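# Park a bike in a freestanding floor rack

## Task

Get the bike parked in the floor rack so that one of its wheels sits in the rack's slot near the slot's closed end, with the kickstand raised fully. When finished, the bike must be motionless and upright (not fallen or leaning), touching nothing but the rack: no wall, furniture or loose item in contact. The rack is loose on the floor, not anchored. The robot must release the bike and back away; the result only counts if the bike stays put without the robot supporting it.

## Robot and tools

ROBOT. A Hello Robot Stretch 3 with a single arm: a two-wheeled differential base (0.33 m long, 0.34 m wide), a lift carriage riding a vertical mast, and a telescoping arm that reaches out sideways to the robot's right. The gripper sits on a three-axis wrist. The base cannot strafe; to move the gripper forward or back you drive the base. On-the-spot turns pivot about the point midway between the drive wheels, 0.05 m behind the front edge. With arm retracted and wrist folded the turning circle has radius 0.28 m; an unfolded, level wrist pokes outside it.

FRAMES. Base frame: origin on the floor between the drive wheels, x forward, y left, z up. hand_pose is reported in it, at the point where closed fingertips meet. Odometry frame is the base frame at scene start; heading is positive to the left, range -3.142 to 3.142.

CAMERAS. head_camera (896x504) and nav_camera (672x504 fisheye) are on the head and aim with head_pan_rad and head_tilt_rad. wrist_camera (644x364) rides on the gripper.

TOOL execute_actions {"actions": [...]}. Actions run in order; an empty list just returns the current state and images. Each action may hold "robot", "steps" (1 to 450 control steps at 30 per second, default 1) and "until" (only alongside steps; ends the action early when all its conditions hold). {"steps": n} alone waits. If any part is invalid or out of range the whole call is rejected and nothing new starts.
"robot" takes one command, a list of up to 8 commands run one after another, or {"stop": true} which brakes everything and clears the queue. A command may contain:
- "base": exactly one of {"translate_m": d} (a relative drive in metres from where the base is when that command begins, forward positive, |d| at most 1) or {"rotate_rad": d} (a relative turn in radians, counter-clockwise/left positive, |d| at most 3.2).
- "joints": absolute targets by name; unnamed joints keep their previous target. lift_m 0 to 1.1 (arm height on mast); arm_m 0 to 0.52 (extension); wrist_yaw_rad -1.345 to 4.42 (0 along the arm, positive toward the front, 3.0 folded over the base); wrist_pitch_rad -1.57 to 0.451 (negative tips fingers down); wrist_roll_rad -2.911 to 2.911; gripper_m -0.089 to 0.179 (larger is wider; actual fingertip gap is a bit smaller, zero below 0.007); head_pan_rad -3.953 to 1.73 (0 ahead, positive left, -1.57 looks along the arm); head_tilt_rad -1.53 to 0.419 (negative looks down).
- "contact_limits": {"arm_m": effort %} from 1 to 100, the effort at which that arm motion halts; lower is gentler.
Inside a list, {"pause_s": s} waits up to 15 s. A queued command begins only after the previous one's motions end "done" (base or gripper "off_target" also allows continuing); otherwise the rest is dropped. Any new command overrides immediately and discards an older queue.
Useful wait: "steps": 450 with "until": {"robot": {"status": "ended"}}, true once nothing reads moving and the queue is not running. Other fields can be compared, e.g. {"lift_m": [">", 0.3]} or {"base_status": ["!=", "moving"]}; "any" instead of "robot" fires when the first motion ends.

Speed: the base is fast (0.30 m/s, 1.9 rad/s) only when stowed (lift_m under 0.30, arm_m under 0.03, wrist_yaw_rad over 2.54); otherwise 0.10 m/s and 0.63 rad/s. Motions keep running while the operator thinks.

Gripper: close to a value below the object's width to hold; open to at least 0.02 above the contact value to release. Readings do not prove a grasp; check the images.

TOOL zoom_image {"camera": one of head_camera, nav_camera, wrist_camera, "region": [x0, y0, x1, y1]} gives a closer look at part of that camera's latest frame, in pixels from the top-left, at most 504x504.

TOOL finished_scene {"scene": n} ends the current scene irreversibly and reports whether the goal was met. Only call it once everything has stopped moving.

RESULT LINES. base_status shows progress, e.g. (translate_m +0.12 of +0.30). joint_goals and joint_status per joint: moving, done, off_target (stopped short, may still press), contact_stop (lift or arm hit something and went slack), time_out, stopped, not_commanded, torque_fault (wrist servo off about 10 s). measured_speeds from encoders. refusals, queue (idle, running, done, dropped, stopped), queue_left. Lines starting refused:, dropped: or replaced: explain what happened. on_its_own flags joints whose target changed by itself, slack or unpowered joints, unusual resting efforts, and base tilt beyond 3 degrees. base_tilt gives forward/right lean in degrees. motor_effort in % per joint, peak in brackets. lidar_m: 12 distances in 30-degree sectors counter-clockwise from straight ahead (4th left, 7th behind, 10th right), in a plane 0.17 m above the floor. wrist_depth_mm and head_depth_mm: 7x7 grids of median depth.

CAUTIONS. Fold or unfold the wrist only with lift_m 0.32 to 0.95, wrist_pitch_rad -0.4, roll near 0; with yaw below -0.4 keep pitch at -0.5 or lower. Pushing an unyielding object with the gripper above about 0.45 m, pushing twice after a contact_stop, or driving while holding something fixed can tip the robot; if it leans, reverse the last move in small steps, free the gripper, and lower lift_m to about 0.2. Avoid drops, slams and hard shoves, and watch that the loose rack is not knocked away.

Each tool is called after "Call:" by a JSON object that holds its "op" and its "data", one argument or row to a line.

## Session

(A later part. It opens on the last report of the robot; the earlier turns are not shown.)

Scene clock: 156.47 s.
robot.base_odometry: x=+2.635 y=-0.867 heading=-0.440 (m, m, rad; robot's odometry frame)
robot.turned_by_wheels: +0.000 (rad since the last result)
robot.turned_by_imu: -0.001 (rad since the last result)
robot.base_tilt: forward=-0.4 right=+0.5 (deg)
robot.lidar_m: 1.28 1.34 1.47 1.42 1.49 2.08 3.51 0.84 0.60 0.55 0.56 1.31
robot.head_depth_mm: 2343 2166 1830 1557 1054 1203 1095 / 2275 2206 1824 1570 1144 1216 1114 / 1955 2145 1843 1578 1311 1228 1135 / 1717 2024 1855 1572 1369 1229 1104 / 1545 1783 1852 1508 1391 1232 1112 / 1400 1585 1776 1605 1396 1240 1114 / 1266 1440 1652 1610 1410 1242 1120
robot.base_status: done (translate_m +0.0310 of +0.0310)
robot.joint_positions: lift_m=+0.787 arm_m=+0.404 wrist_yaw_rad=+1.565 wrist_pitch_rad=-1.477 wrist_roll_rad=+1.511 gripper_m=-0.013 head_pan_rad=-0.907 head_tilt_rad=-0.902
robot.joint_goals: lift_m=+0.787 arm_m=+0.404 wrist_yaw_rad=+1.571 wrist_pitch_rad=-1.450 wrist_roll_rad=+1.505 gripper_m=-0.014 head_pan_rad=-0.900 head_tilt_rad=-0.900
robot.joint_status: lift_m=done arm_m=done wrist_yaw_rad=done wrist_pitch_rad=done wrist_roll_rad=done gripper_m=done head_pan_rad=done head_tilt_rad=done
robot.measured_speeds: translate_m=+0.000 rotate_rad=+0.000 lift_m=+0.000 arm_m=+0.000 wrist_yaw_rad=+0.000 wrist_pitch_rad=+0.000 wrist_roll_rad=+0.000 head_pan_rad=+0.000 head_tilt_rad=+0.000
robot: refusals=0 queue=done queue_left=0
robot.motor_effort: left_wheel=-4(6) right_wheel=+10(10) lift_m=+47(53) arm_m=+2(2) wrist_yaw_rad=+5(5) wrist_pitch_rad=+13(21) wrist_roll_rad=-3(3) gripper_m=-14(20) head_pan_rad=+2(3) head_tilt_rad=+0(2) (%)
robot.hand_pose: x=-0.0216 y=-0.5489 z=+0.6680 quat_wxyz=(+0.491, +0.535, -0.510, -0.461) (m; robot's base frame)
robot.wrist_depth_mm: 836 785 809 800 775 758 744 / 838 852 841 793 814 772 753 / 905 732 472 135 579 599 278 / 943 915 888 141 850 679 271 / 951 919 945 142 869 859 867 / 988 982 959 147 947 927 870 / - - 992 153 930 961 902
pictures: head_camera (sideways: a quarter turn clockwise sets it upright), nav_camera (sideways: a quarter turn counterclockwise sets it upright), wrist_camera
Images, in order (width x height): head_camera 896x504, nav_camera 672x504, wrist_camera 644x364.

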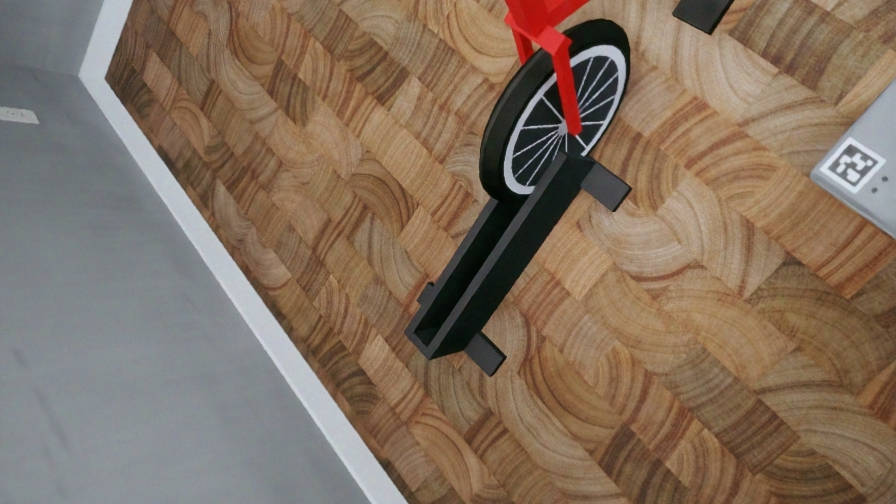

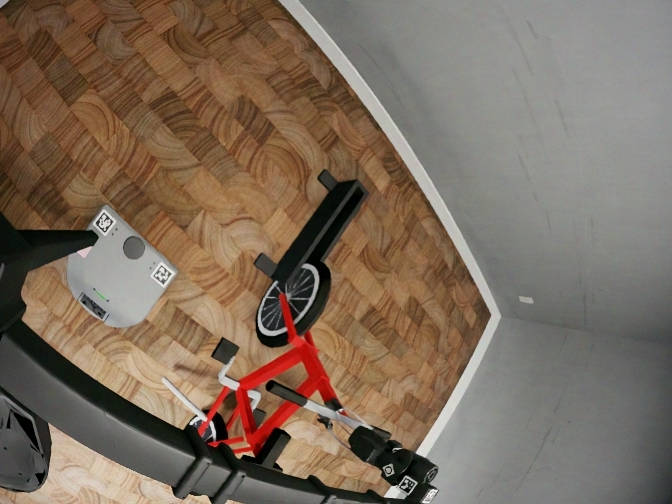

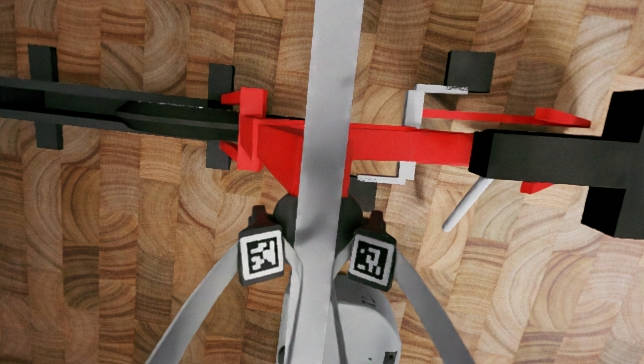

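Call:
{"op": "execute_actions", "data": {
  "actions": [
    {"robot": {"joints": {"wrist_pitch_rad": -1.477, "wrist_yaw_rad": 1.18, "wrist_roll_rad": 1.14}}, "steps": 60, "until": {"robot": {"status": "ended"}}},
    {"robot": {"joints": {"wrist_yaw_rad": 0.79, "wrist_roll_rad": 0.76}}, "steps": 60, "until": {"robot": {"status": "ended"}}}
  ]
}}

Scene clock: 158.93 s.
robot.base_odometry: x=+2.635 y=-0.867 heading=-0.440 (m, m, rad; robot's odometry frame)
robot.turned_by_wheels: +0.000 (rad since the last result)
robot.turned_by_imu: +0.000 (rad since the last result)
robot.base_tilt: forward=-0.4 right=+0.5 (deg)
robot.lidar_m: 1.28 1.34 1.47 1.42 1.49 2.09 3.49 0.84 0.60 0.55 0.56 1.31
robot.head_depth_mm: 2313 2176 1829 1556 1057 1206 1096 / 2252 2198 1823 1574 1141 1220 1113 / 1947 2166 1854 1576 1312 1224 1136 / 1723 2021 1847 1593 1366 1234 1106 / 1538 1789 1870 1510 1390 1235 1109 / 1392 1583 1775 1601 1404 1239 1116 / 1269 1428 1644 1615 1411 1248 1120
robot.base_status: done (translate_m +0.0310 of +0.0310)
robot.joint_positions: lift_m=+0.787 arm_m=+0.404 wrist_yaw_rad=+0.793 wrist_pitch_rad=-1.484 wrist_roll_rad=+0.768 gripper_m=-0.013 head_pan_rad=-0.907 head_tilt_rad=-0.902
robot.joint_goals: lift_m=+0.787 arm_m=+0.404 wrist_yaw_rad=+0.790 wrist_pitch_rad=-1.477 wrist_roll_rad=+0.760 gripper_m=-0.014 head_pan_rad=-0.900 head_tilt_rad=-0.900
robot.joint_status: lift_m=done arm_m=done wrist_yaw_rad=done wrist_pitch_rad=done wrist_roll_rad=done gripper_m=done head_pan_rad=done head_tilt_rad=done
robot.measured_speeds: translate_m=+0.000 rotate_rad=+0.000 lift_m=+0.000 arm_m=+0.000 wrist_yaw_rad=+0.000 wrist_pitch_rad=+0.000 wrist_roll_rad=+0.000 head_pan_rad=+0.000 head_tilt_rad=+0.000
robot: refusals=0 queue=done queue_left=0
robot.motor_effort: left_wheel=-3(5) right_wheel=+5(10) lift_m=+45(47) arm_m=+2(2) wrist_yaw_rad=-2(6) wrist_pitch_rad=+4(14) wrist_roll_rad=-5(20) gripper_m=-13(15) head_pan_rad=+3(3) head_tilt_rad=+1(2) (%)
robot.hand_pose: x=-0.0230 y=-0.5475 z=+0.6680 quat_wxyz=(+0.506, +0.505, -0.524, -0.463) (m; robot's base frame)
robot.wrist_depth_mm: 815 803 804 131 791 795 762 / 839 826 824 820 796 791 798 / 830 680 459 155 823 629 278 / 859 875 849 141 864 389 281 / 912 883 902 143 845 860 888 / 907 947 944 147 900 921 896 / 981 935 932 150 932 938 909
pictures: head_camera (sideways: a quarter turn clockwise sets it upright), nav_camera (sideways: a quarter turn counterclockwise sets it upright), wrist_camera
Images, in order (width x height): head_camera 896x504, nav_camera 672x504, wrist_camera 644x364.

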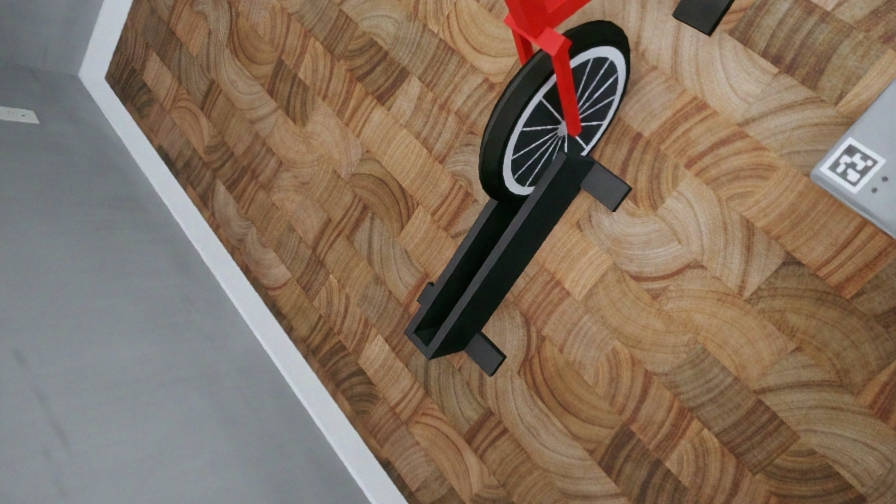

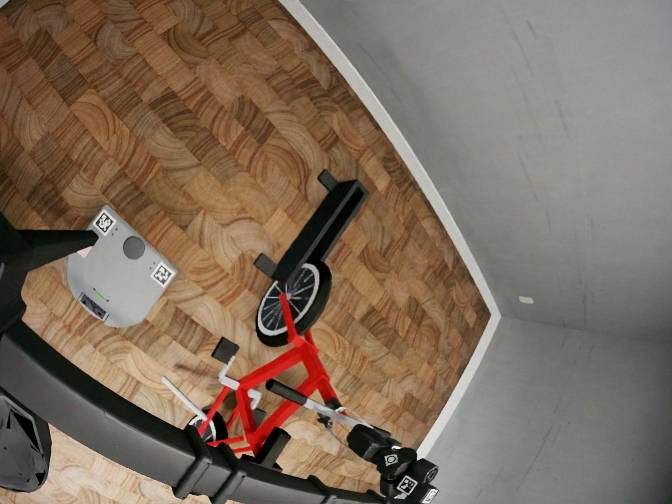

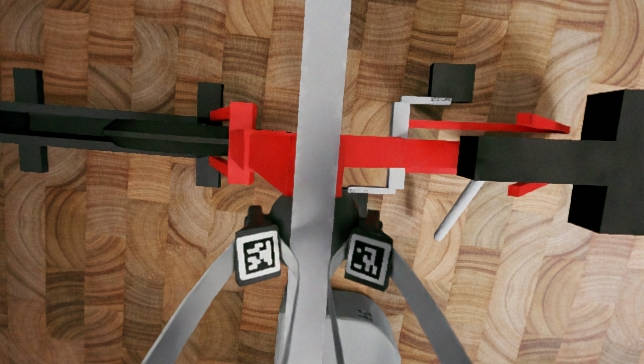

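Works well. Continue the swap, tighten the grip.

Call:
{"op": "execute_actions", "data": {
  "actions": [
    {"robot": {"joints": {"wrist_yaw_rad": 0.39, "wrist_roll_rad": 0.37}}, "steps": 60, "until": {"robot": {"status": "ended"}}},
    {"robot": {"joints": {"wrist_yaw_rad": 0.0, "wrist_roll_rad": -0.02}}, "steps": 60, "until": {"robot": {"status": "ended"}}},
    {"robot": {"joints": {"gripper_m": -0.028}}, "steps": 30, "until": {"robot": {"status": "ended"}}}
  ]
}}

Scene clock: 161.53 s.
robot.base_odometry: x=+2.635 y=-0.867 heading=-0.440 (m, m, rad; robot's odometry frame)
robot.turned_by_wheels: +0.000 (rad since the last result)
robot.turned_by_imu: +0.000 (rad since the last result)
robot.base_tilt: forward=-0.3 right=+0.5 (deg)
robot.lidar_m: 1.28 1.34 1.46 1.42 1.49 2.08 3.51 0.84 0.60 0.55 0.56 1.32
robot.head_depth_mm: 2321 2168 1803 1560 1057 1202 1098 / 2249 2193 1828 1562 1134 1221 1114 / 1941 2148 1849 1579 1311 1228 1139 / 1711 2014 1847 1586 1363 1234 1104 / 1543 1770 1861 1495 1405 1238 1109 / 1393 1584 1780 1595 1401 1245 1118 / 1268 1434 1641 1602 1401 1244 1116
robot.base_status: done (translate_m +0.0310 of +0.0310)
robot.joint_positions: lift_m=+0.787 arm_m=+0.404 wrist_yaw_rad=+0.004 wrist_pitch_rad=-1.482 wrist_roll_rad=-0.014 gripper_m=-0.027 head_pan_rad=-0.907 head_tilt_rad=-0.902
robot.joint_goals: lift_m=+0.787 arm_m=+0.404 wrist_yaw_rad=+0.000 wrist_pitch_rad=-1.477 wrist_roll_rad=-0.020 gripper_m=-0.028 head_pan_rad=-0.900 head_tilt_rad=-0.900
robot.joint_status: lift_m=done arm_m=done wrist_yaw_rad=done wrist_pitch_rad=done wrist_roll_rad=done gripper_m=done head_pan_rad=done head_tilt_rad=done
robot.measured_speeds: translate_m=+0.000 rotate_rad=+0.000 lift_m=+0.000 arm_m=+0.000 wrist_yaw_rad=+0.000 wrist_pitch_rad=+0.000 wrist_roll_rad=+0.000 head_pan_rad=+0.000 head_tilt_rad=+0.000
robot: refusals=0 queue=done queue_left=0
robot.motor_effort: left_wheel=-2(3) right_wheel=+5(5) lift_m=+45(45) arm_m=+1(1) wrist_yaw_rad=-3(7) wrist_pitch_rad=+2(3) wrist_roll_rad=-4(18) gripper_m=-20(74) head_pan_rad=+4(3) head_tilt_rad=+1(2) (%)
robot.hand_pose: x=-0.0216 y=-0.5474 z=+0.6681 quat_wxyz=(+0.526, +0.482, -0.517, -0.473) (m; robot's base frame)
robot.wrist_depth_mm: 783 775 804 801 838 846 825 / 790 795 801 826 813 855 866 / 821 469 462 149 644 645 294 / 818 863 827 141 679 412 301 / 856 880 866 143 903 878 901 / 877 910 897 507 897 937 956 / 899 912 907 148 945 967 974
pictures: head_camera (sideways: a quarter turn clockwise sets it upright), nav_camera (sideways: a quarter turn counterclockwise sets it upright), wrist_camera
Images, in order (width x height): head_camera 896x504, nav_camera 672x504, wrist_camera 644x364.

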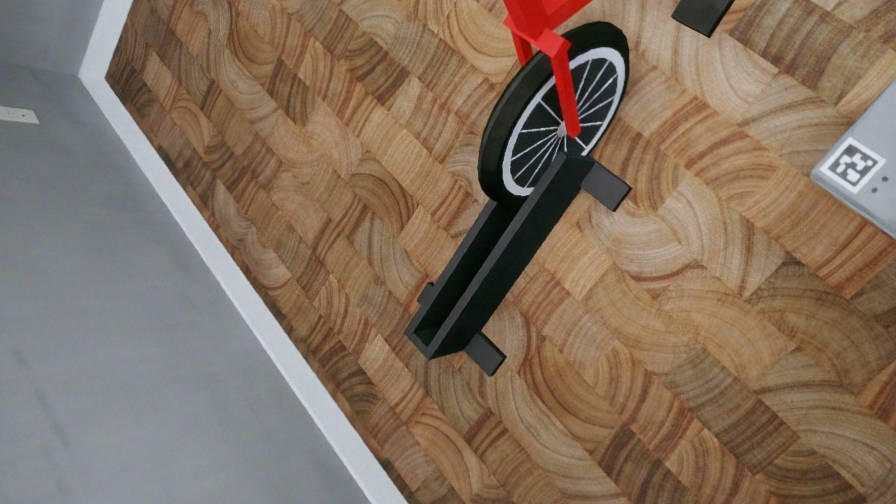

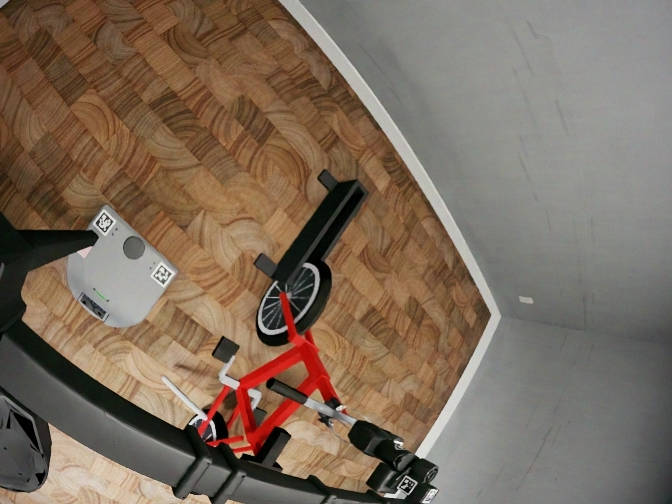

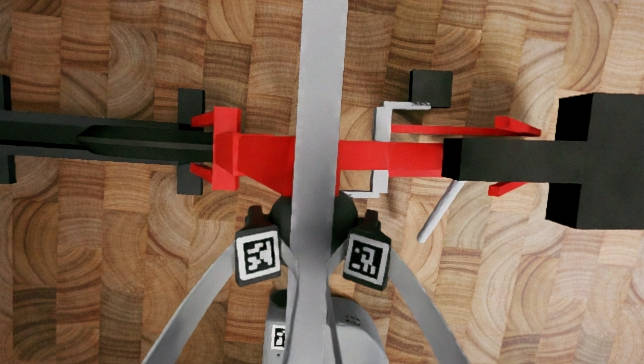

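Call:
{"op": "execute_actions", "data": {
  "actions": [
    {"robot": {"base": {"translate_m": 0.05}, "joints": {"lift_m": 0.791}}, "steps": 90, "until": {"robot": {"status": "ended"}}}
  ]
}}

Scene clock: 163.07 s.
robot.base_odometry: x=+2.681 y=-0.888 heading=-0.440 (m, m, rad; robot's odometry frame)
robot.turned_by_wheels: +0.000 (rad since the last result)
robot.turned_by_imu: +0.000 (rad since the last result)
robot.base_tilt: forward=-0.4 right=+0.5 (deg)
robot.lidar_m: 1.23 1.28 1.47 1.42 1.49 2.08 3.56 0.84 0.59 0.54 0.56 1.26
robot.head_depth_mm: 2331 2154 1835 1573 1057 1201 1094 / 2143 2193 1831 1566 1138 1228 1115 / 1868 2113 1824 1580 1303 1221 1130 / 1653 1967 1863 1578 1370 1235 1113 / 1475 1716 1815 1514 1393 1241 1116 / 1339 1522 1746 1593 1403 1240 1116 / 1218 1372 1565 1619 1410 1250 1116
robot.base_status: done (translate_m +0.0500 of +0.0500)
robot.joint_positions: lift_m=+0.791 arm_m=+0.404 wrist_yaw_rad=+0.003 wrist_pitch_rad=-1.485 wrist_roll_rad=-0.014 gripper_m=-0.027 head_pan_rad=-0.907 head_tilt_rad=-0.902
robot.joint_goals: lift_m=+0.791 arm_m=+0.404 wrist_yaw_rad=+0.000 wrist_pitch_rad=-1.477 wrist_roll_rad=-0.020 gripper_m=-0.028 head_pan_rad=-0.900 head_tilt_rad=-0.900
robot.joint_status: lift_m=done arm_m=done wrist_yaw_rad=done wrist_pitch_rad=done wrist_roll_rad=done gripper_m=done head_pan_rad=done head_tilt_rad=done
robot.measured_speeds: translate_m=+0.000 rotate_rad=+0.000 lift_m=+0.000 arm_m=+0.000 wrist_yaw_rad=+0.000 wrist_pitch_rad=+0.000 wrist_roll_rad=+0.000 head_pan_rad=+0.000 head_tilt_rad=+0.000
robot: refusals=0 queue=done queue_left=0
robot.motor_effort: left_wheel=-5(16) right_wheel=+9(35) lift_m=+49(58) arm_m=+1(2) wrist_yaw_rad=-2(3) wrist_pitch_rad=+5(4) wrist_roll_rad=-4(4) gripper_m=-17(24) head_pan_rad=+2(2) head_tilt_rad=+2(2) (%)
robot.hand_pose: x=-0.0216 y=-0.5467 z=+0.6719 quat_wxyz=(+0.525, +0.482, -0.516, -0.475) (m; robot's base frame)
robot.wrist_depth_mm: 774 799 795 135 828 833 826 / 796 783 829 839 829 842 852 / 804 471 467 157 648 645 296 / 825 855 848 144 699 446 304 / 863 866 878 144 895 908 884 / 871 881 913 146 930 927 940 / 881 886 922 149 945 942 935
pictures: head_camera (sideways: a quarter turn clockwise sets it upright), nav_camera (sideways: a quarter turn counterclockwise sets it upright), wrist_camera
Images, in order (width x height): head_camera 896x504, nav_camera 672x504, wrist_camera 644x364.

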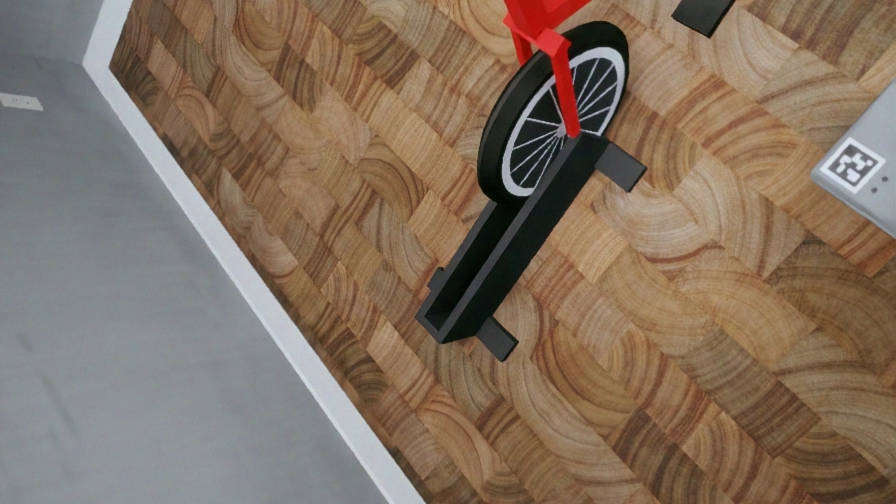

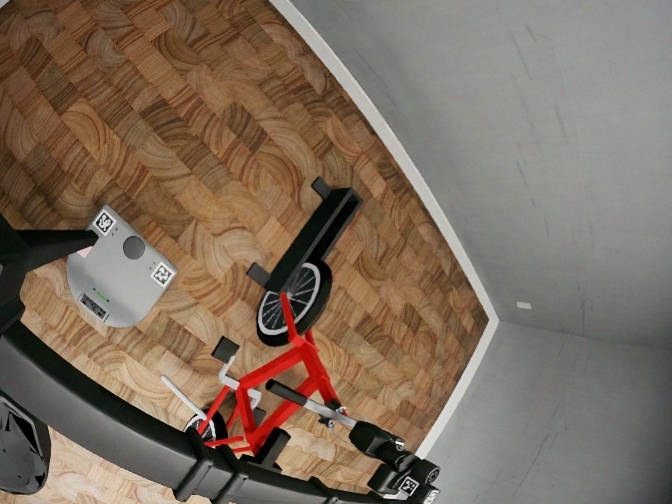

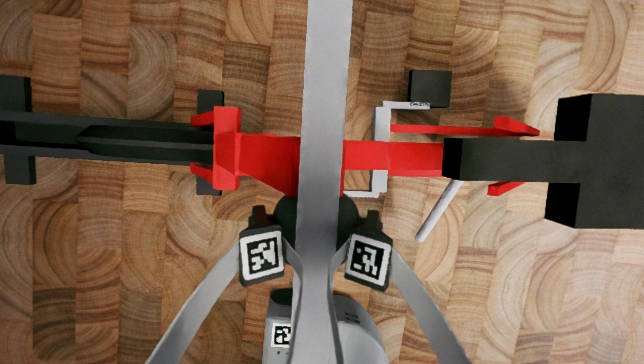

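Call:
{"op": "execute_actions", "data": {
  "actions": [
    {"robot": {"base": {"translate_m": 0.25}}, "steps": 150, "until": {"robot": {"status": "ended"}}}
  ]
}}

Call:
{"op": "zoom_image", "data": {
  "camera": "head_camera",
  "region": [420, 30, 700, 310]
}}

Scene clock: 166.80 s.
robot.base_odometry: x=+2.907 y=-0.995 heading=-0.441 (m, m, rad; robot's odometry frame)
robot.turned_by_wheels: -0.001 (rad since the last result)
robot.turned_by_imu: -0.001 (rad since the last result)
robot.base_tilt: forward=-0.4 right=+0.5 (deg)
robot.lidar_m: 0.98 1.02 1.42 1.42 1.48 2.07 3.82 0.81 0.59 0.53 0.55 1.01
robot.head_depth_mm: 1995 2185 1816 1562 1032 1188 1092 / 1698 2031 1825 1567 1122 1219 1111 / 1475 1778 1847 1580 1311 1227 1139 / 1314 1527 1767 1581 1364 1227 1106 / 1172 1343 1598 1606 1396 1235 1113 / 1056 1208 1395 1550 1400 1240 1117 / 966 1087 1244 1444 1408 1245 1119
robot.base_status: done (translate_m +0.2499 of +0.2500)
robot.joint_positions: lift_m=+0.791 arm_m=+0.404 wrist_yaw_rad=+0.002 wrist_pitch_rad=-1.518 wrist_roll_rad=-0.014 gripper_m=-0.027 head_pan_rad=-0.907 head_tilt_rad=-0.902
robot.joint_goals: lift_m=+0.791 arm_m=+0.404 wrist_yaw_rad=+0.000 wrist_pitch_rad=-1.477 wrist_roll_rad=-0.020 gripper_m=-0.028 head_pan_rad=-0.900 head_tilt_rad=-0.900
robot.joint_status: lift_m=done arm_m=done wrist_yaw_rad=done wrist_pitch_rad=done wrist_roll_rad=done gripper_m=done head_pan_rad=done head_tilt_rad=done
robot.measured_speeds: translate_m=+0.000 rotate_rad=+0.000 lift_m=+0.000 arm_m=+0.000 wrist_yaw_rad=+0.000 wrist_pitch_rad=+0.000 wrist_roll_rad=+0.000 head_pan_rad=+0.000 head_tilt_rad=+0.000
robot: refusals=0 queue=done queue_left=0
robot.on_its_own: right_wheel is at rest, and its effort (+33) is outside its rest range (-18 to +18)
robot.motor_effort: left_wheel=-13(15) right_wheel=+33(42) lift_m=+49(50) arm_m=+1(1) wrist_yaw_rad=-1(2) wrist_pitch_rad=+20(20) wrist_roll_rad=-4(4) gripper_m=-23(25) head_pan_rad=+3(3) head_tilt_rad=+2(2) (%)
robot.hand_pose: x=-0.0217 y=-0.5382 z=+0.6721 quat_wxyz=(+0.517, +0.491, -0.509, -0.483) (m; robot's base frame)
robot.wrist_depth_mm: 758 760 806 793 804 817 810 / 785 789 816 805 823 840 842 / 796 466 461 138 637 661 295 / 830 859 849 144 884 882 307 / 852 868 874 143 914 940 955 / 873 881 901 149 932 970 985 / 922 939 944 151 954 993 -
pictures: head_camera (sideways: a quarter turn clockwise sets it upright), nav_camera (sideways: a quarter turn counterclockwise sets it upright), wrist_camera
Images, in order (width x height): head_camera 896x504, nav_camera 672x504, wrist_camera 644x364.

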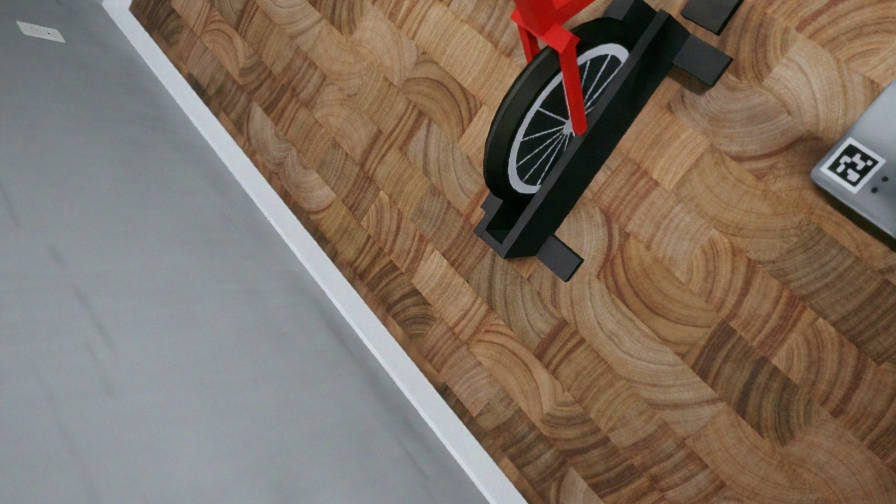

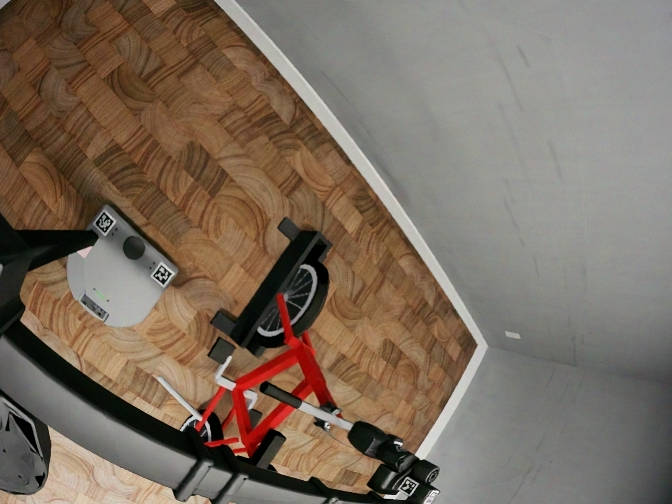

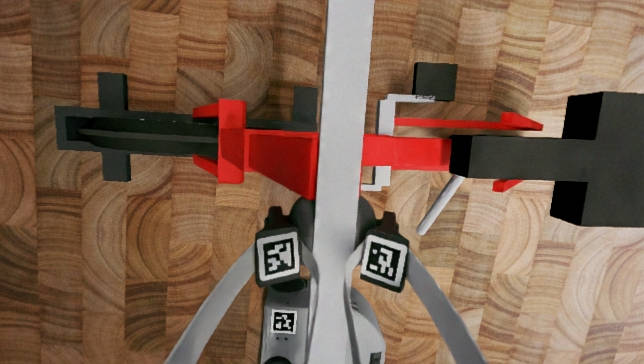

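Region (420, 30, 700, 310) of head_camera's 896x504 image, scaled by 1.800, with more detail than that image has.

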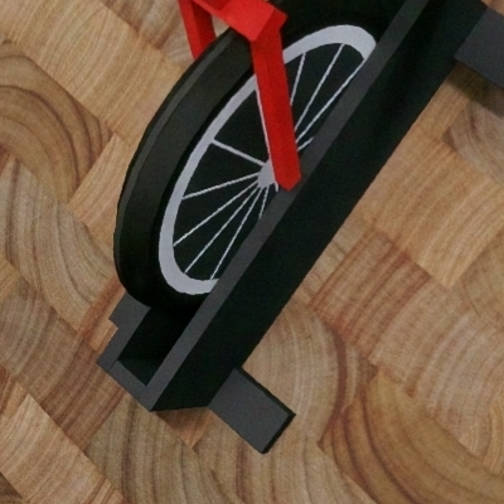

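Call:
{"op": "execute_actions", "data": {
  "actions": [
    {"robot": {"joints": {"arm_m": 0.385}}, "steps": 60, "until": {"robot": {"status": "ended"}}},
    {"robot": {"base": {"translate_m": 0.04}}, "steps": 150, "until": {"robot": {"status": "ended"}}}
  ]
}}

Call:
{"op": "zoom_image", "data": {
  "camera": "head_camera",
  "region": [420, 30, 700, 310]
}}

Scene clock: 169.50 s.
robot.base_odometry: x=+2.943 y=-1.012 heading=-0.440 (m, m, rad; robot's odometry frame)
robot.turned_by_wheels: +0.001 (rad since the last result)
robot.turned_by_imu: +0.002 (rad since the last result)
robot.base_tilt: forward=-0.4 right=+0.5 (deg)
robot.lidar_m: 0.94 0.98 1.37 1.41 1.48 2.08 3.84 0.80 0.58 0.54 0.55 0.97
robot.head_depth_mm: 1900 2124 1824 1568 1026 1164 1094 / 1628 2006 1825 1568 1114 1228 1117 / 1409 1696 1830 1574 1310 1229 1143 / 1245 1472 1736 1581 1371 1231 1110 / 1117 1286 1515 1594 1389 1236 1112 / 1007 1145 1333 1524 1399 1240 1118 / 923 1033 1187 1377 1410 1249 1120
robot.base_status: done (translate_m +0.0400 of +0.0400)
robot.joint_positions: lift_m=+0.791 arm_m=+0.385 wrist_yaw_rad=+0.001 wrist_pitch_rad=-1.477 wrist_roll_rad=-0.014 gripper_m=-0.027 head_pan_rad=-0.907 head_tilt_rad=-0.902
robot.joint_goals: lift_m=+0.791 arm_m=+0.385 wrist_yaw_rad=+0.000 wrist_pitch_rad=-1.477 wrist_roll_rad=-0.020 gripper_m=-0.028 head_pan_rad=-0.900 head_tilt_rad=-0.900
robot.joint_status: lift_m=done arm_m=done wrist_yaw_rad=done wrist_pitch_rad=done wrist_roll_rad=done gripper_m=done head_pan_rad=done head_tilt_rad=done
robot.measured_speeds: translate_m=+0.000 rotate_rad=+0.000 lift_m=+0.000 arm_m=+0.000 wrist_yaw_rad=+0.000 wrist_pitch_rad=+0.000 wrist_roll_rad=+0.000 head_pan_rad=+0.000 head_tilt_rad=+0.000
robot: refusals=0 queue=done queue_left=0
robot.motor_effort: left_wheel=-2(13) right_wheel=+1(33) lift_m=+49(49) arm_m=-2(2) wrist_yaw_rad=+0(1) wrist_pitch_rad=+0(20) wrist_roll_rad=-4(3) gripper_m=-16(23) head_pan_rad=+3(3) head_tilt_rad=+1(0) (%)
robot.hand_pose: x=-0.0216 y=-0.5302 z=+0.6719 quat_wxyz=(+0.527, +0.479, -0.519, -0.473) (m; robot's base frame)
robot.wrist_depth_mm: 793 785 798 814 818 822 865 / 791 798 815 817 830 842 890 / 811 467 460 152 624 856 298 / 844 834 871 142 678 302 303 / 838 865 888 144 877 895 911 / 876 895 904 148 915 938 956 / 881 880 929 150 923 999 979
pictures: head_camera (sideways: a quarter turn clockwise sets it upright), nav_camera (sideways: a quarter turn counterclockwise sets it upright), wrist_camera
Images, in order (width x height): head_camera 896x504, nav_camera 672x504, wrist_camera 644x364.

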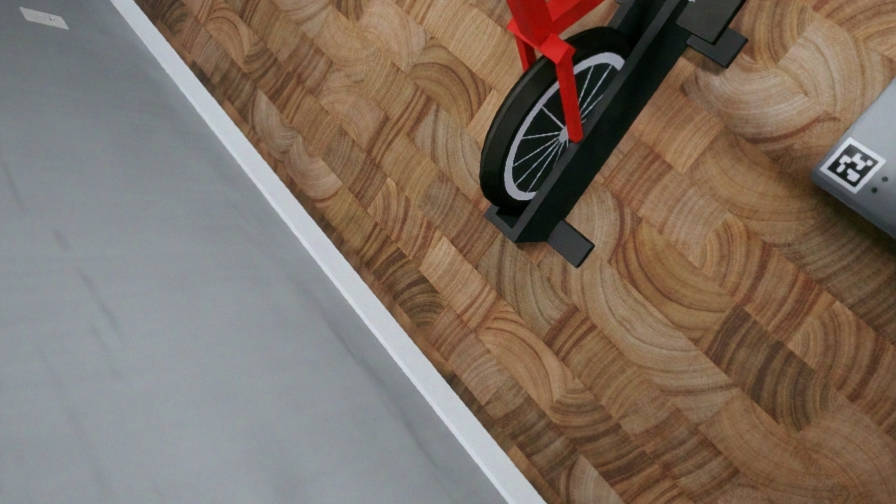

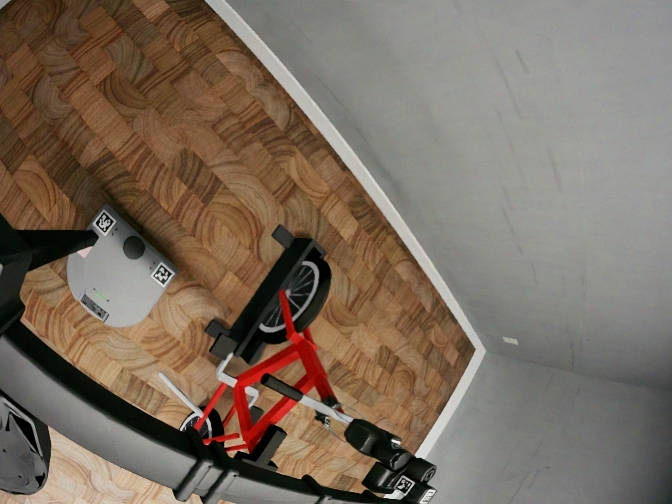

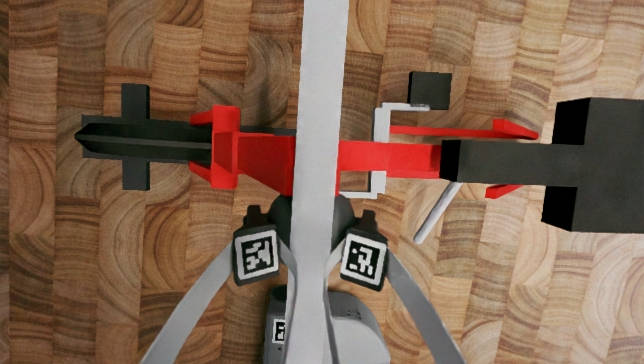

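Region (420, 30, 700, 310) of head_camera's 896x504 image, scaled by 1.800, with more detail than that image has.

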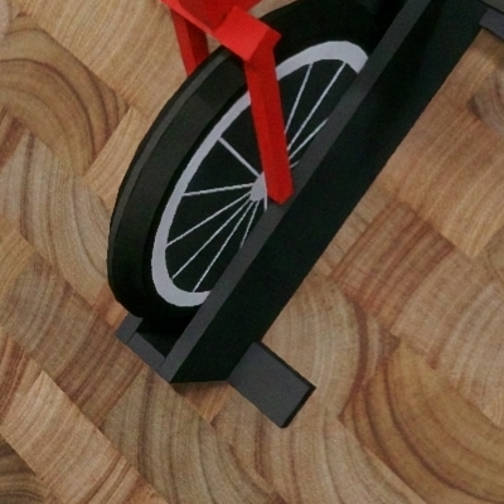

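Call:
{"op": "execute_actions", "data": {
  "actions": [
    {"robot": {"base": {"translate_m": 0.03}, "joints": {"lift_m": 0.79}}, "steps": 150, "until": {"robot": {"status": "ended"}}}
  ]
}}

Call:
{"op": "zoom_image", "data": {
  "camera": "head_camera",
  "region": [420, 30, 700, 310]
}}

Scene clock: 171.20 s.
robot.base_odometry: x=+2.970 y=-1.025 heading=-0.440 (m, m, rad; robot's odometry frame)
robot.turned_by_wheels: +0.000 (rad since the last result)
robot.turned_by_imu: +0.000 (rad since the last result)
robot.base_tilt: forward=-0.5 right=+0.5 (deg)
robot.lidar_m: 0.91 0.95 1.33 1.41 1.48 2.07 3.87 0.80 0.58 0.53 0.55 0.93
robot.head_depth_mm: 1846 2109 1815 1559 1029 1162 1100 / 1570 1956 1824 1571 1113 1217 1116 / 1361 1646 1800 1575 1309 1225 1134 / 1202 1418 1716 1587 1360 1233 1107 / 1077 1244 1467 1582 1396 1237 1112 / 978 1113 1290 1512 1391 1244 1114 / 897 1010 1153 1330 1412 1246 1117
robot.base_status: done (translate_m +0.0300 of +0.0300)
robot.joint_positions: lift_m=+0.790 arm_m=+0.385 wrist_yaw_rad=+0.000 wrist_pitch_rad=-1.477 wrist_roll_rad=-0.014 gripper_m=-0.027 head_pan_rad=-0.907 head_tilt_rad=-0.902
robot.joint_goals: lift_m=+0.790 arm_m=+0.385 wrist_yaw_rad=+0.000 wrist_pitch_rad=-1.477 wrist_roll_rad=-0.020 gripper_m=-0.028 head_pan_rad=-0.900 head_tilt_rad=-0.900
robot.joint_status: lift_m=done arm_m=done wrist_yaw_rad=done wrist_pitch_rad=done wrist_roll_rad=done gripper_m=done head_pan_rad=done head_tilt_rad=done
robot.measured_speeds: translate_m=+0.000 rotate_rad=+0.000 lift_m=+0.000 arm_m=+0.000 wrist_yaw_rad=+0.000 wrist_pitch_rad=+0.000 wrist_roll_rad=+0.000 head_pan_rad=+0.000 head_tilt_rad=+0.000
robot: refusals=0 queue=done queue_left=0
robot.motor_effort: left_wheel=-2(5) right_wheel=+2(18) lift_m=+38(48) arm_m=-1(2) wrist_yaw_rad=+0(0) wrist_pitch_rad=+0(0) wrist_roll_rad=-4(4) gripper_m=-16(19) head_pan_rad=+3(4) head_tilt_rad=+2(1) (%)
robot.hand_pose: x=-0.0216 y=-0.5302 z=+0.6713 quat_wxyz=(+0.527, +0.479, -0.519, -0.473) (m; robot's base frame)
robot.wrist_depth_mm: 788 793 807 802 827 828 849 / 784 815 831 809 834 858 860 / 817 470 462 149 642 848 295 / 850 856 839 141 682 299 305 / 847 852 870 143 912 924 902 / 885 870 915 148 929 947 930 / 887 884 922 149 939 958 956
pictures: head_camera (sideways: a quarter turn clockwise sets it upright), nav_camera (sideways: a quarter turn counterclockwise sets it upright), wrist_camera
Images, in order (width x height): head_camera 896x504, nav_camera 672x504, wrist_camera 644x364.

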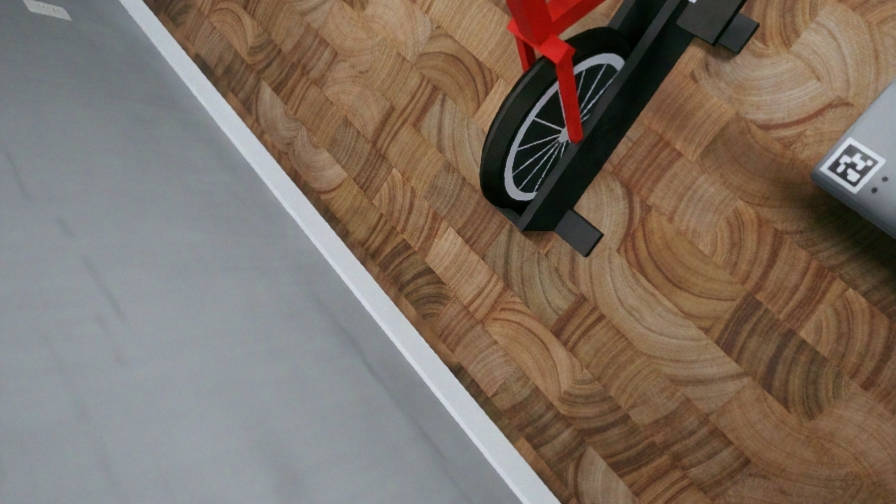

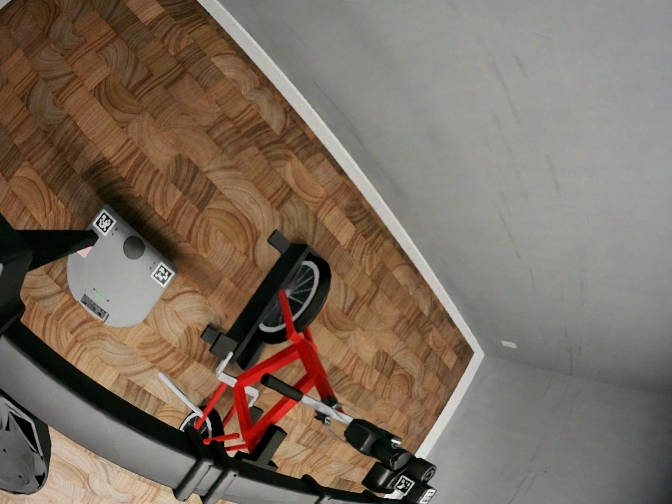

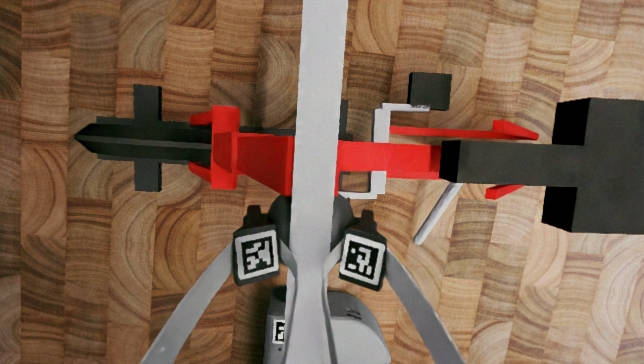

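Region (420, 30, 700, 310) of head_camera's 896x504 image, scaled by 1.800, with more detail than that image has.

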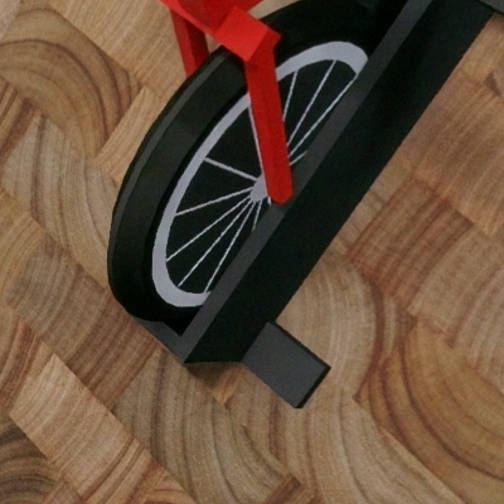

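Call:
{"op": "execute_actions", "data": {
  "actions": []
}}

Scene clock: 171.60 s.
robot.base_odometry: x=+2.970 y=-1.025 heading=-0.440 (m, m, rad; robot's odometry frame)
robot.turned_by_wheels: +0.000 (rad since the last result)
robot.turned_by_imu: +0.000 (rad since the last result)
robot.base_tilt: forward=-0.4 right=+0.5 (deg)
robot.lidar_m: 0.91 0.95 1.33 1.41 1.48 2.07 3.88 0.80 0.58 0.53 0.55 0.94
robot.head_depth_mm: 1854 2122 1808 1566 1030 1162 1097 / 1560 1952 1823 1564 1115 1217 1114 / 1362 1639 1799 1570 1305 1233 1138 / 1207 1405 1705 1596 1366 1235 1110 / 1076 1247 1472 1592 1395 1240 1106 / 978 1121 1282 1511 1400 1248 1109 / 892 1007 1141 1329 1406 1251 1121
robot.base_status: done (translate_m +0.0300 of +0.0300)
robot.joint_positions: lift_m=+0.790 arm_m=+0.385 wrist_yaw_rad=+0.000 wrist_pitch_rad=-1.477 wrist_roll_rad=-0.014 gripper_m=-0.027 head_pan_rad=-0.907 head_tilt_rad=-0.902
robot.joint_goals: lift_m=+0.790 arm_m=+0.385 wrist_yaw_rad=+0.000 wrist_pitch_rad=-1.477 wrist_roll_rad=-0.020 gripper_m=-0.028 head_pan_rad=-0.900 head_tilt_rad=-0.900
robot.joint_status: lift_m=done arm_m=done wrist_yaw_rad=done wrist_pitch_rad=done wrist_roll_rad=done gripper_m=done head_pan_rad=done head_tilt_rad=done
robot.measured_speeds: translate_m=+0.000 rotate_rad=+0.000 lift_m=+0.000 arm_m=+0.000 wrist_yaw_rad=+0.000 wrist_pitch_rad=+0.000 wrist_roll_rad=+0.000 head_pan_rad=+0.000 head_tilt_rad=+0.000
robot: refusals=0 queue=done queue_left=0
robot.motor_effort: left_wheel=-2(2) right_wheel=+1(2) lift_m=+39(39) arm_m=-2(1) wrist_yaw_rad=+0(0) wrist_pitch_rad=+0(0) wrist_roll_rad=-4(4) gripper_m=-16(17) head_pan_rad=+3(2) head_tilt_rad=+2(1) (%)
robot.hand_pose: x=-0.0216 y=-0.5302 z=+0.6713 quat_wxyz=(+0.527, +0.479, -0.519, -0.473) (m; robot's base frame)
robot.wrist_depth_mm: 786 793 822 810 832 838 846 / 772 819 812 816 814 837 869 / 810 472 465 150 634 868 294 / 841 854 856 142 691 297 303 / 864 862 867 143 898 917 913 / 906 906 869 148 939 933 940 / 896 890 913 149 950 939 957
pictures: head_camera (sideways: a quarter turn clockwise sets it upright), nav_camera (sideways: a quarter turn counterclockwise sets it upright), wrist_camera
Images, in order (width x height): head_camera 896x504, nav_camera 672x504, wrist_camera 644x364.

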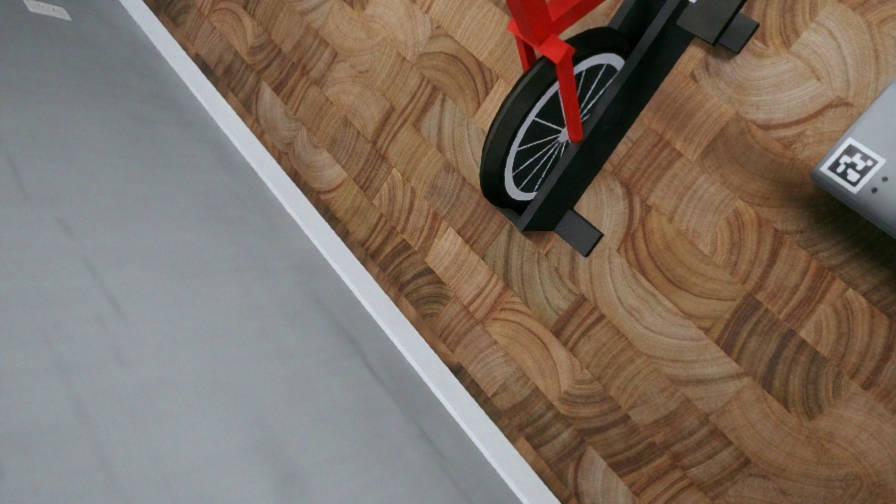

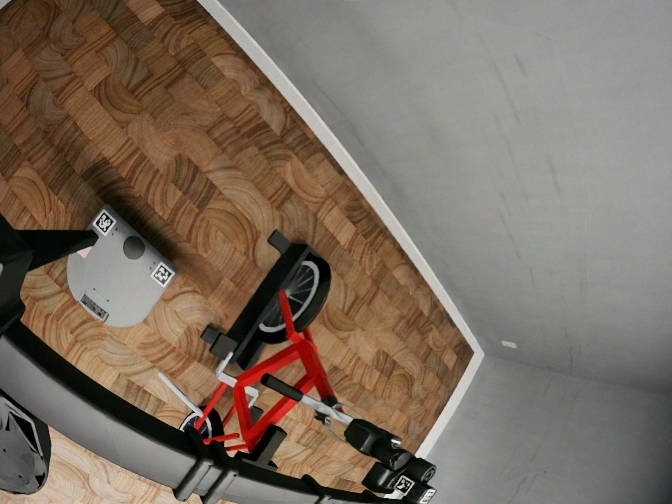

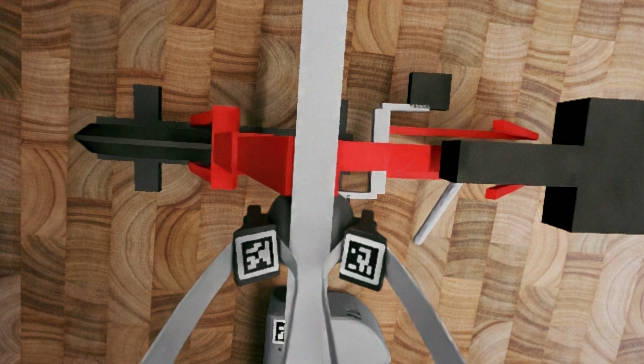

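Call:
{"op": "execute_actions", "data": {
  "actions": [
    {"robot": {"joints": {"gripper_m": 0.07, "head_pan_rad": -1.7, "head_tilt_rad": -0.95}}, "steps": 120, "until": {"robot": {"status": "ended"}}},
    {"steps": 15}
  ]
}}

Scene clock: 173.67 s.
robot.base_odometry: x=+2.970 y=-1.025 heading=-0.440 (m, m, rad; robot's odometry frame)
robot.turned_by_wheels: +0.000 (rad since the last result)
robot.turned_by_imu: +0.000 (rad since the last result)
robot.base_tilt: forward=-0.4 right=+0.5 (deg)
robot.lidar_m: 0.91 0.95 1.33 1.41 1.48 2.07 3.87 0.80 0.58 0.53 0.55 0.94
robot.head_depth_mm: 2279 2062 1799 - - - 1094 / 2241 2136 - 1055 1330 1209 - / 2188 - 1779 1262 1212 1214 - / 2182 - 1710 910 1247 1222 1107 / 2235 2098 1801 1520 1203 1225 1109 / 2220 2115 1800 1569 1196 1235 1110 / 2219 2181 1810 1575 1295 1233 1117
robot.base_status: done (translate_m +0.0300 of +0.0300)
robot.joint_positions: lift_m=+0.790 arm_m=+0.385 wrist_yaw_rad=+0.000 wrist_pitch_rad=-1.477 wrist_roll_rad=-0.014 gripper_m=+0.070 head_pan_rad=-1.693 head_tilt_rad=-0.938
robot.joint_goals: lift_m=+0.790 arm_m=+0.385 wrist_yaw_rad=+0.000 wrist_pitch_rad=-1.477 wrist_roll_rad=-0.020 gripper_m=+0.070 head_pan_rad=-1.700 head_tilt_rad=-0.950
robot.joint_status: lift_m=done arm_m=done wrist_yaw_rad=done wrist_pitch_rad=done wrist_roll_rad=done gripper_m=done head_pan_rad=done head_tilt_rad=done
robot.measured_speeds: translate_m=+0.000 rotate_rad=+0.000 lift_m=+0.000 arm_m=+0.000 wrist_yaw_rad=+0.000 wrist_pitch_rad=+0.000 wrist_roll_rad=+0.000 head_pan_rad=+0.000 head_tilt_rad=+0.000
robot: refusals=0 queue=done queue_left=0
robot.motor_effort: left_wheel=-2(2) right_wheel=+2(2) lift_m=+39(39) arm_m=-2(2) wrist_yaw_rad=+0(0) wrist_pitch_rad=+0(0) wrist_roll_rad=-4(4) gripper_m=+1(80) head_pan_rad=-3(34) head_tilt_rad=-5(12) (%)
robot.hand_pose: x=-0.0216 y=-0.5302 z=+0.6713 quat_wxyz=(+0.527, +0.479, -0.519, -0.473) (m; robot's base frame)
robot.wrist_depth_mm: 799 797 806 815 836 822 812 / 792 816 859 830 828 852 880 / 810 502 544 140 635 861 300 / 818 833 402 150 653 296 303 / 857 833 865 644 922 903 310 / 890 890 895 149 933 947 937 / 874 912 902 151 937 944 949
pictures: head_camera (sideways: a quarter turn clockwise sets it upright), nav_camera (sideways: a quarter turn counterclockwise sets it upright), wrist_camera
Images, in order (width x height): head_camera 896x504, nav_camera 672x504, wrist_camera 644x364.

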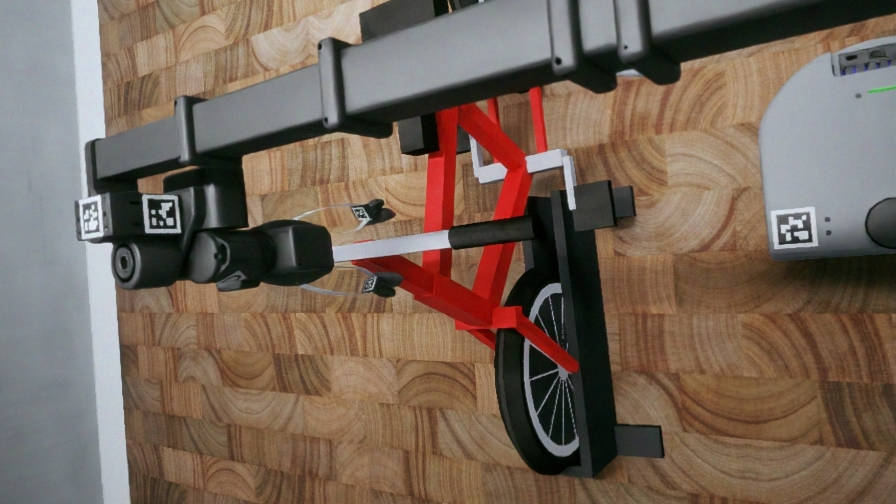

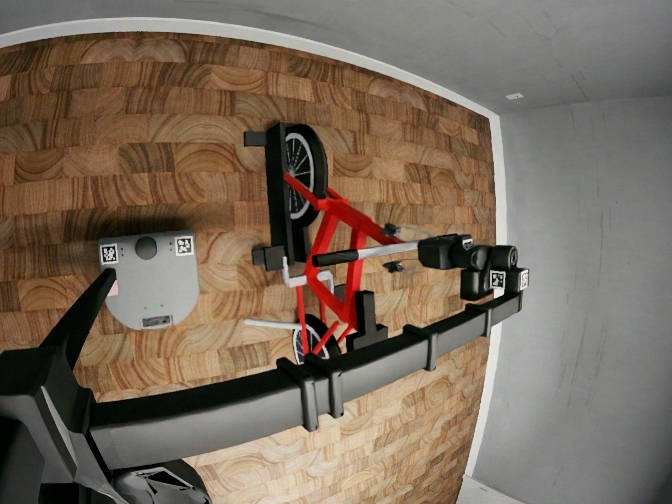

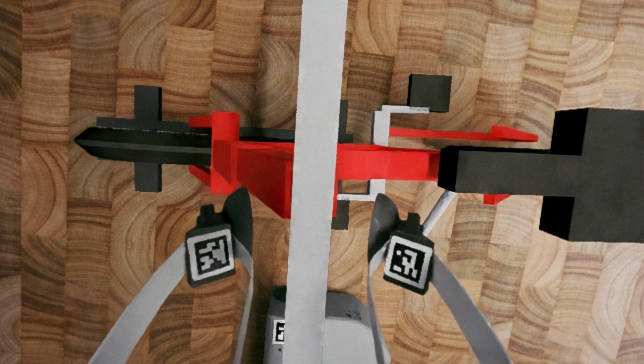

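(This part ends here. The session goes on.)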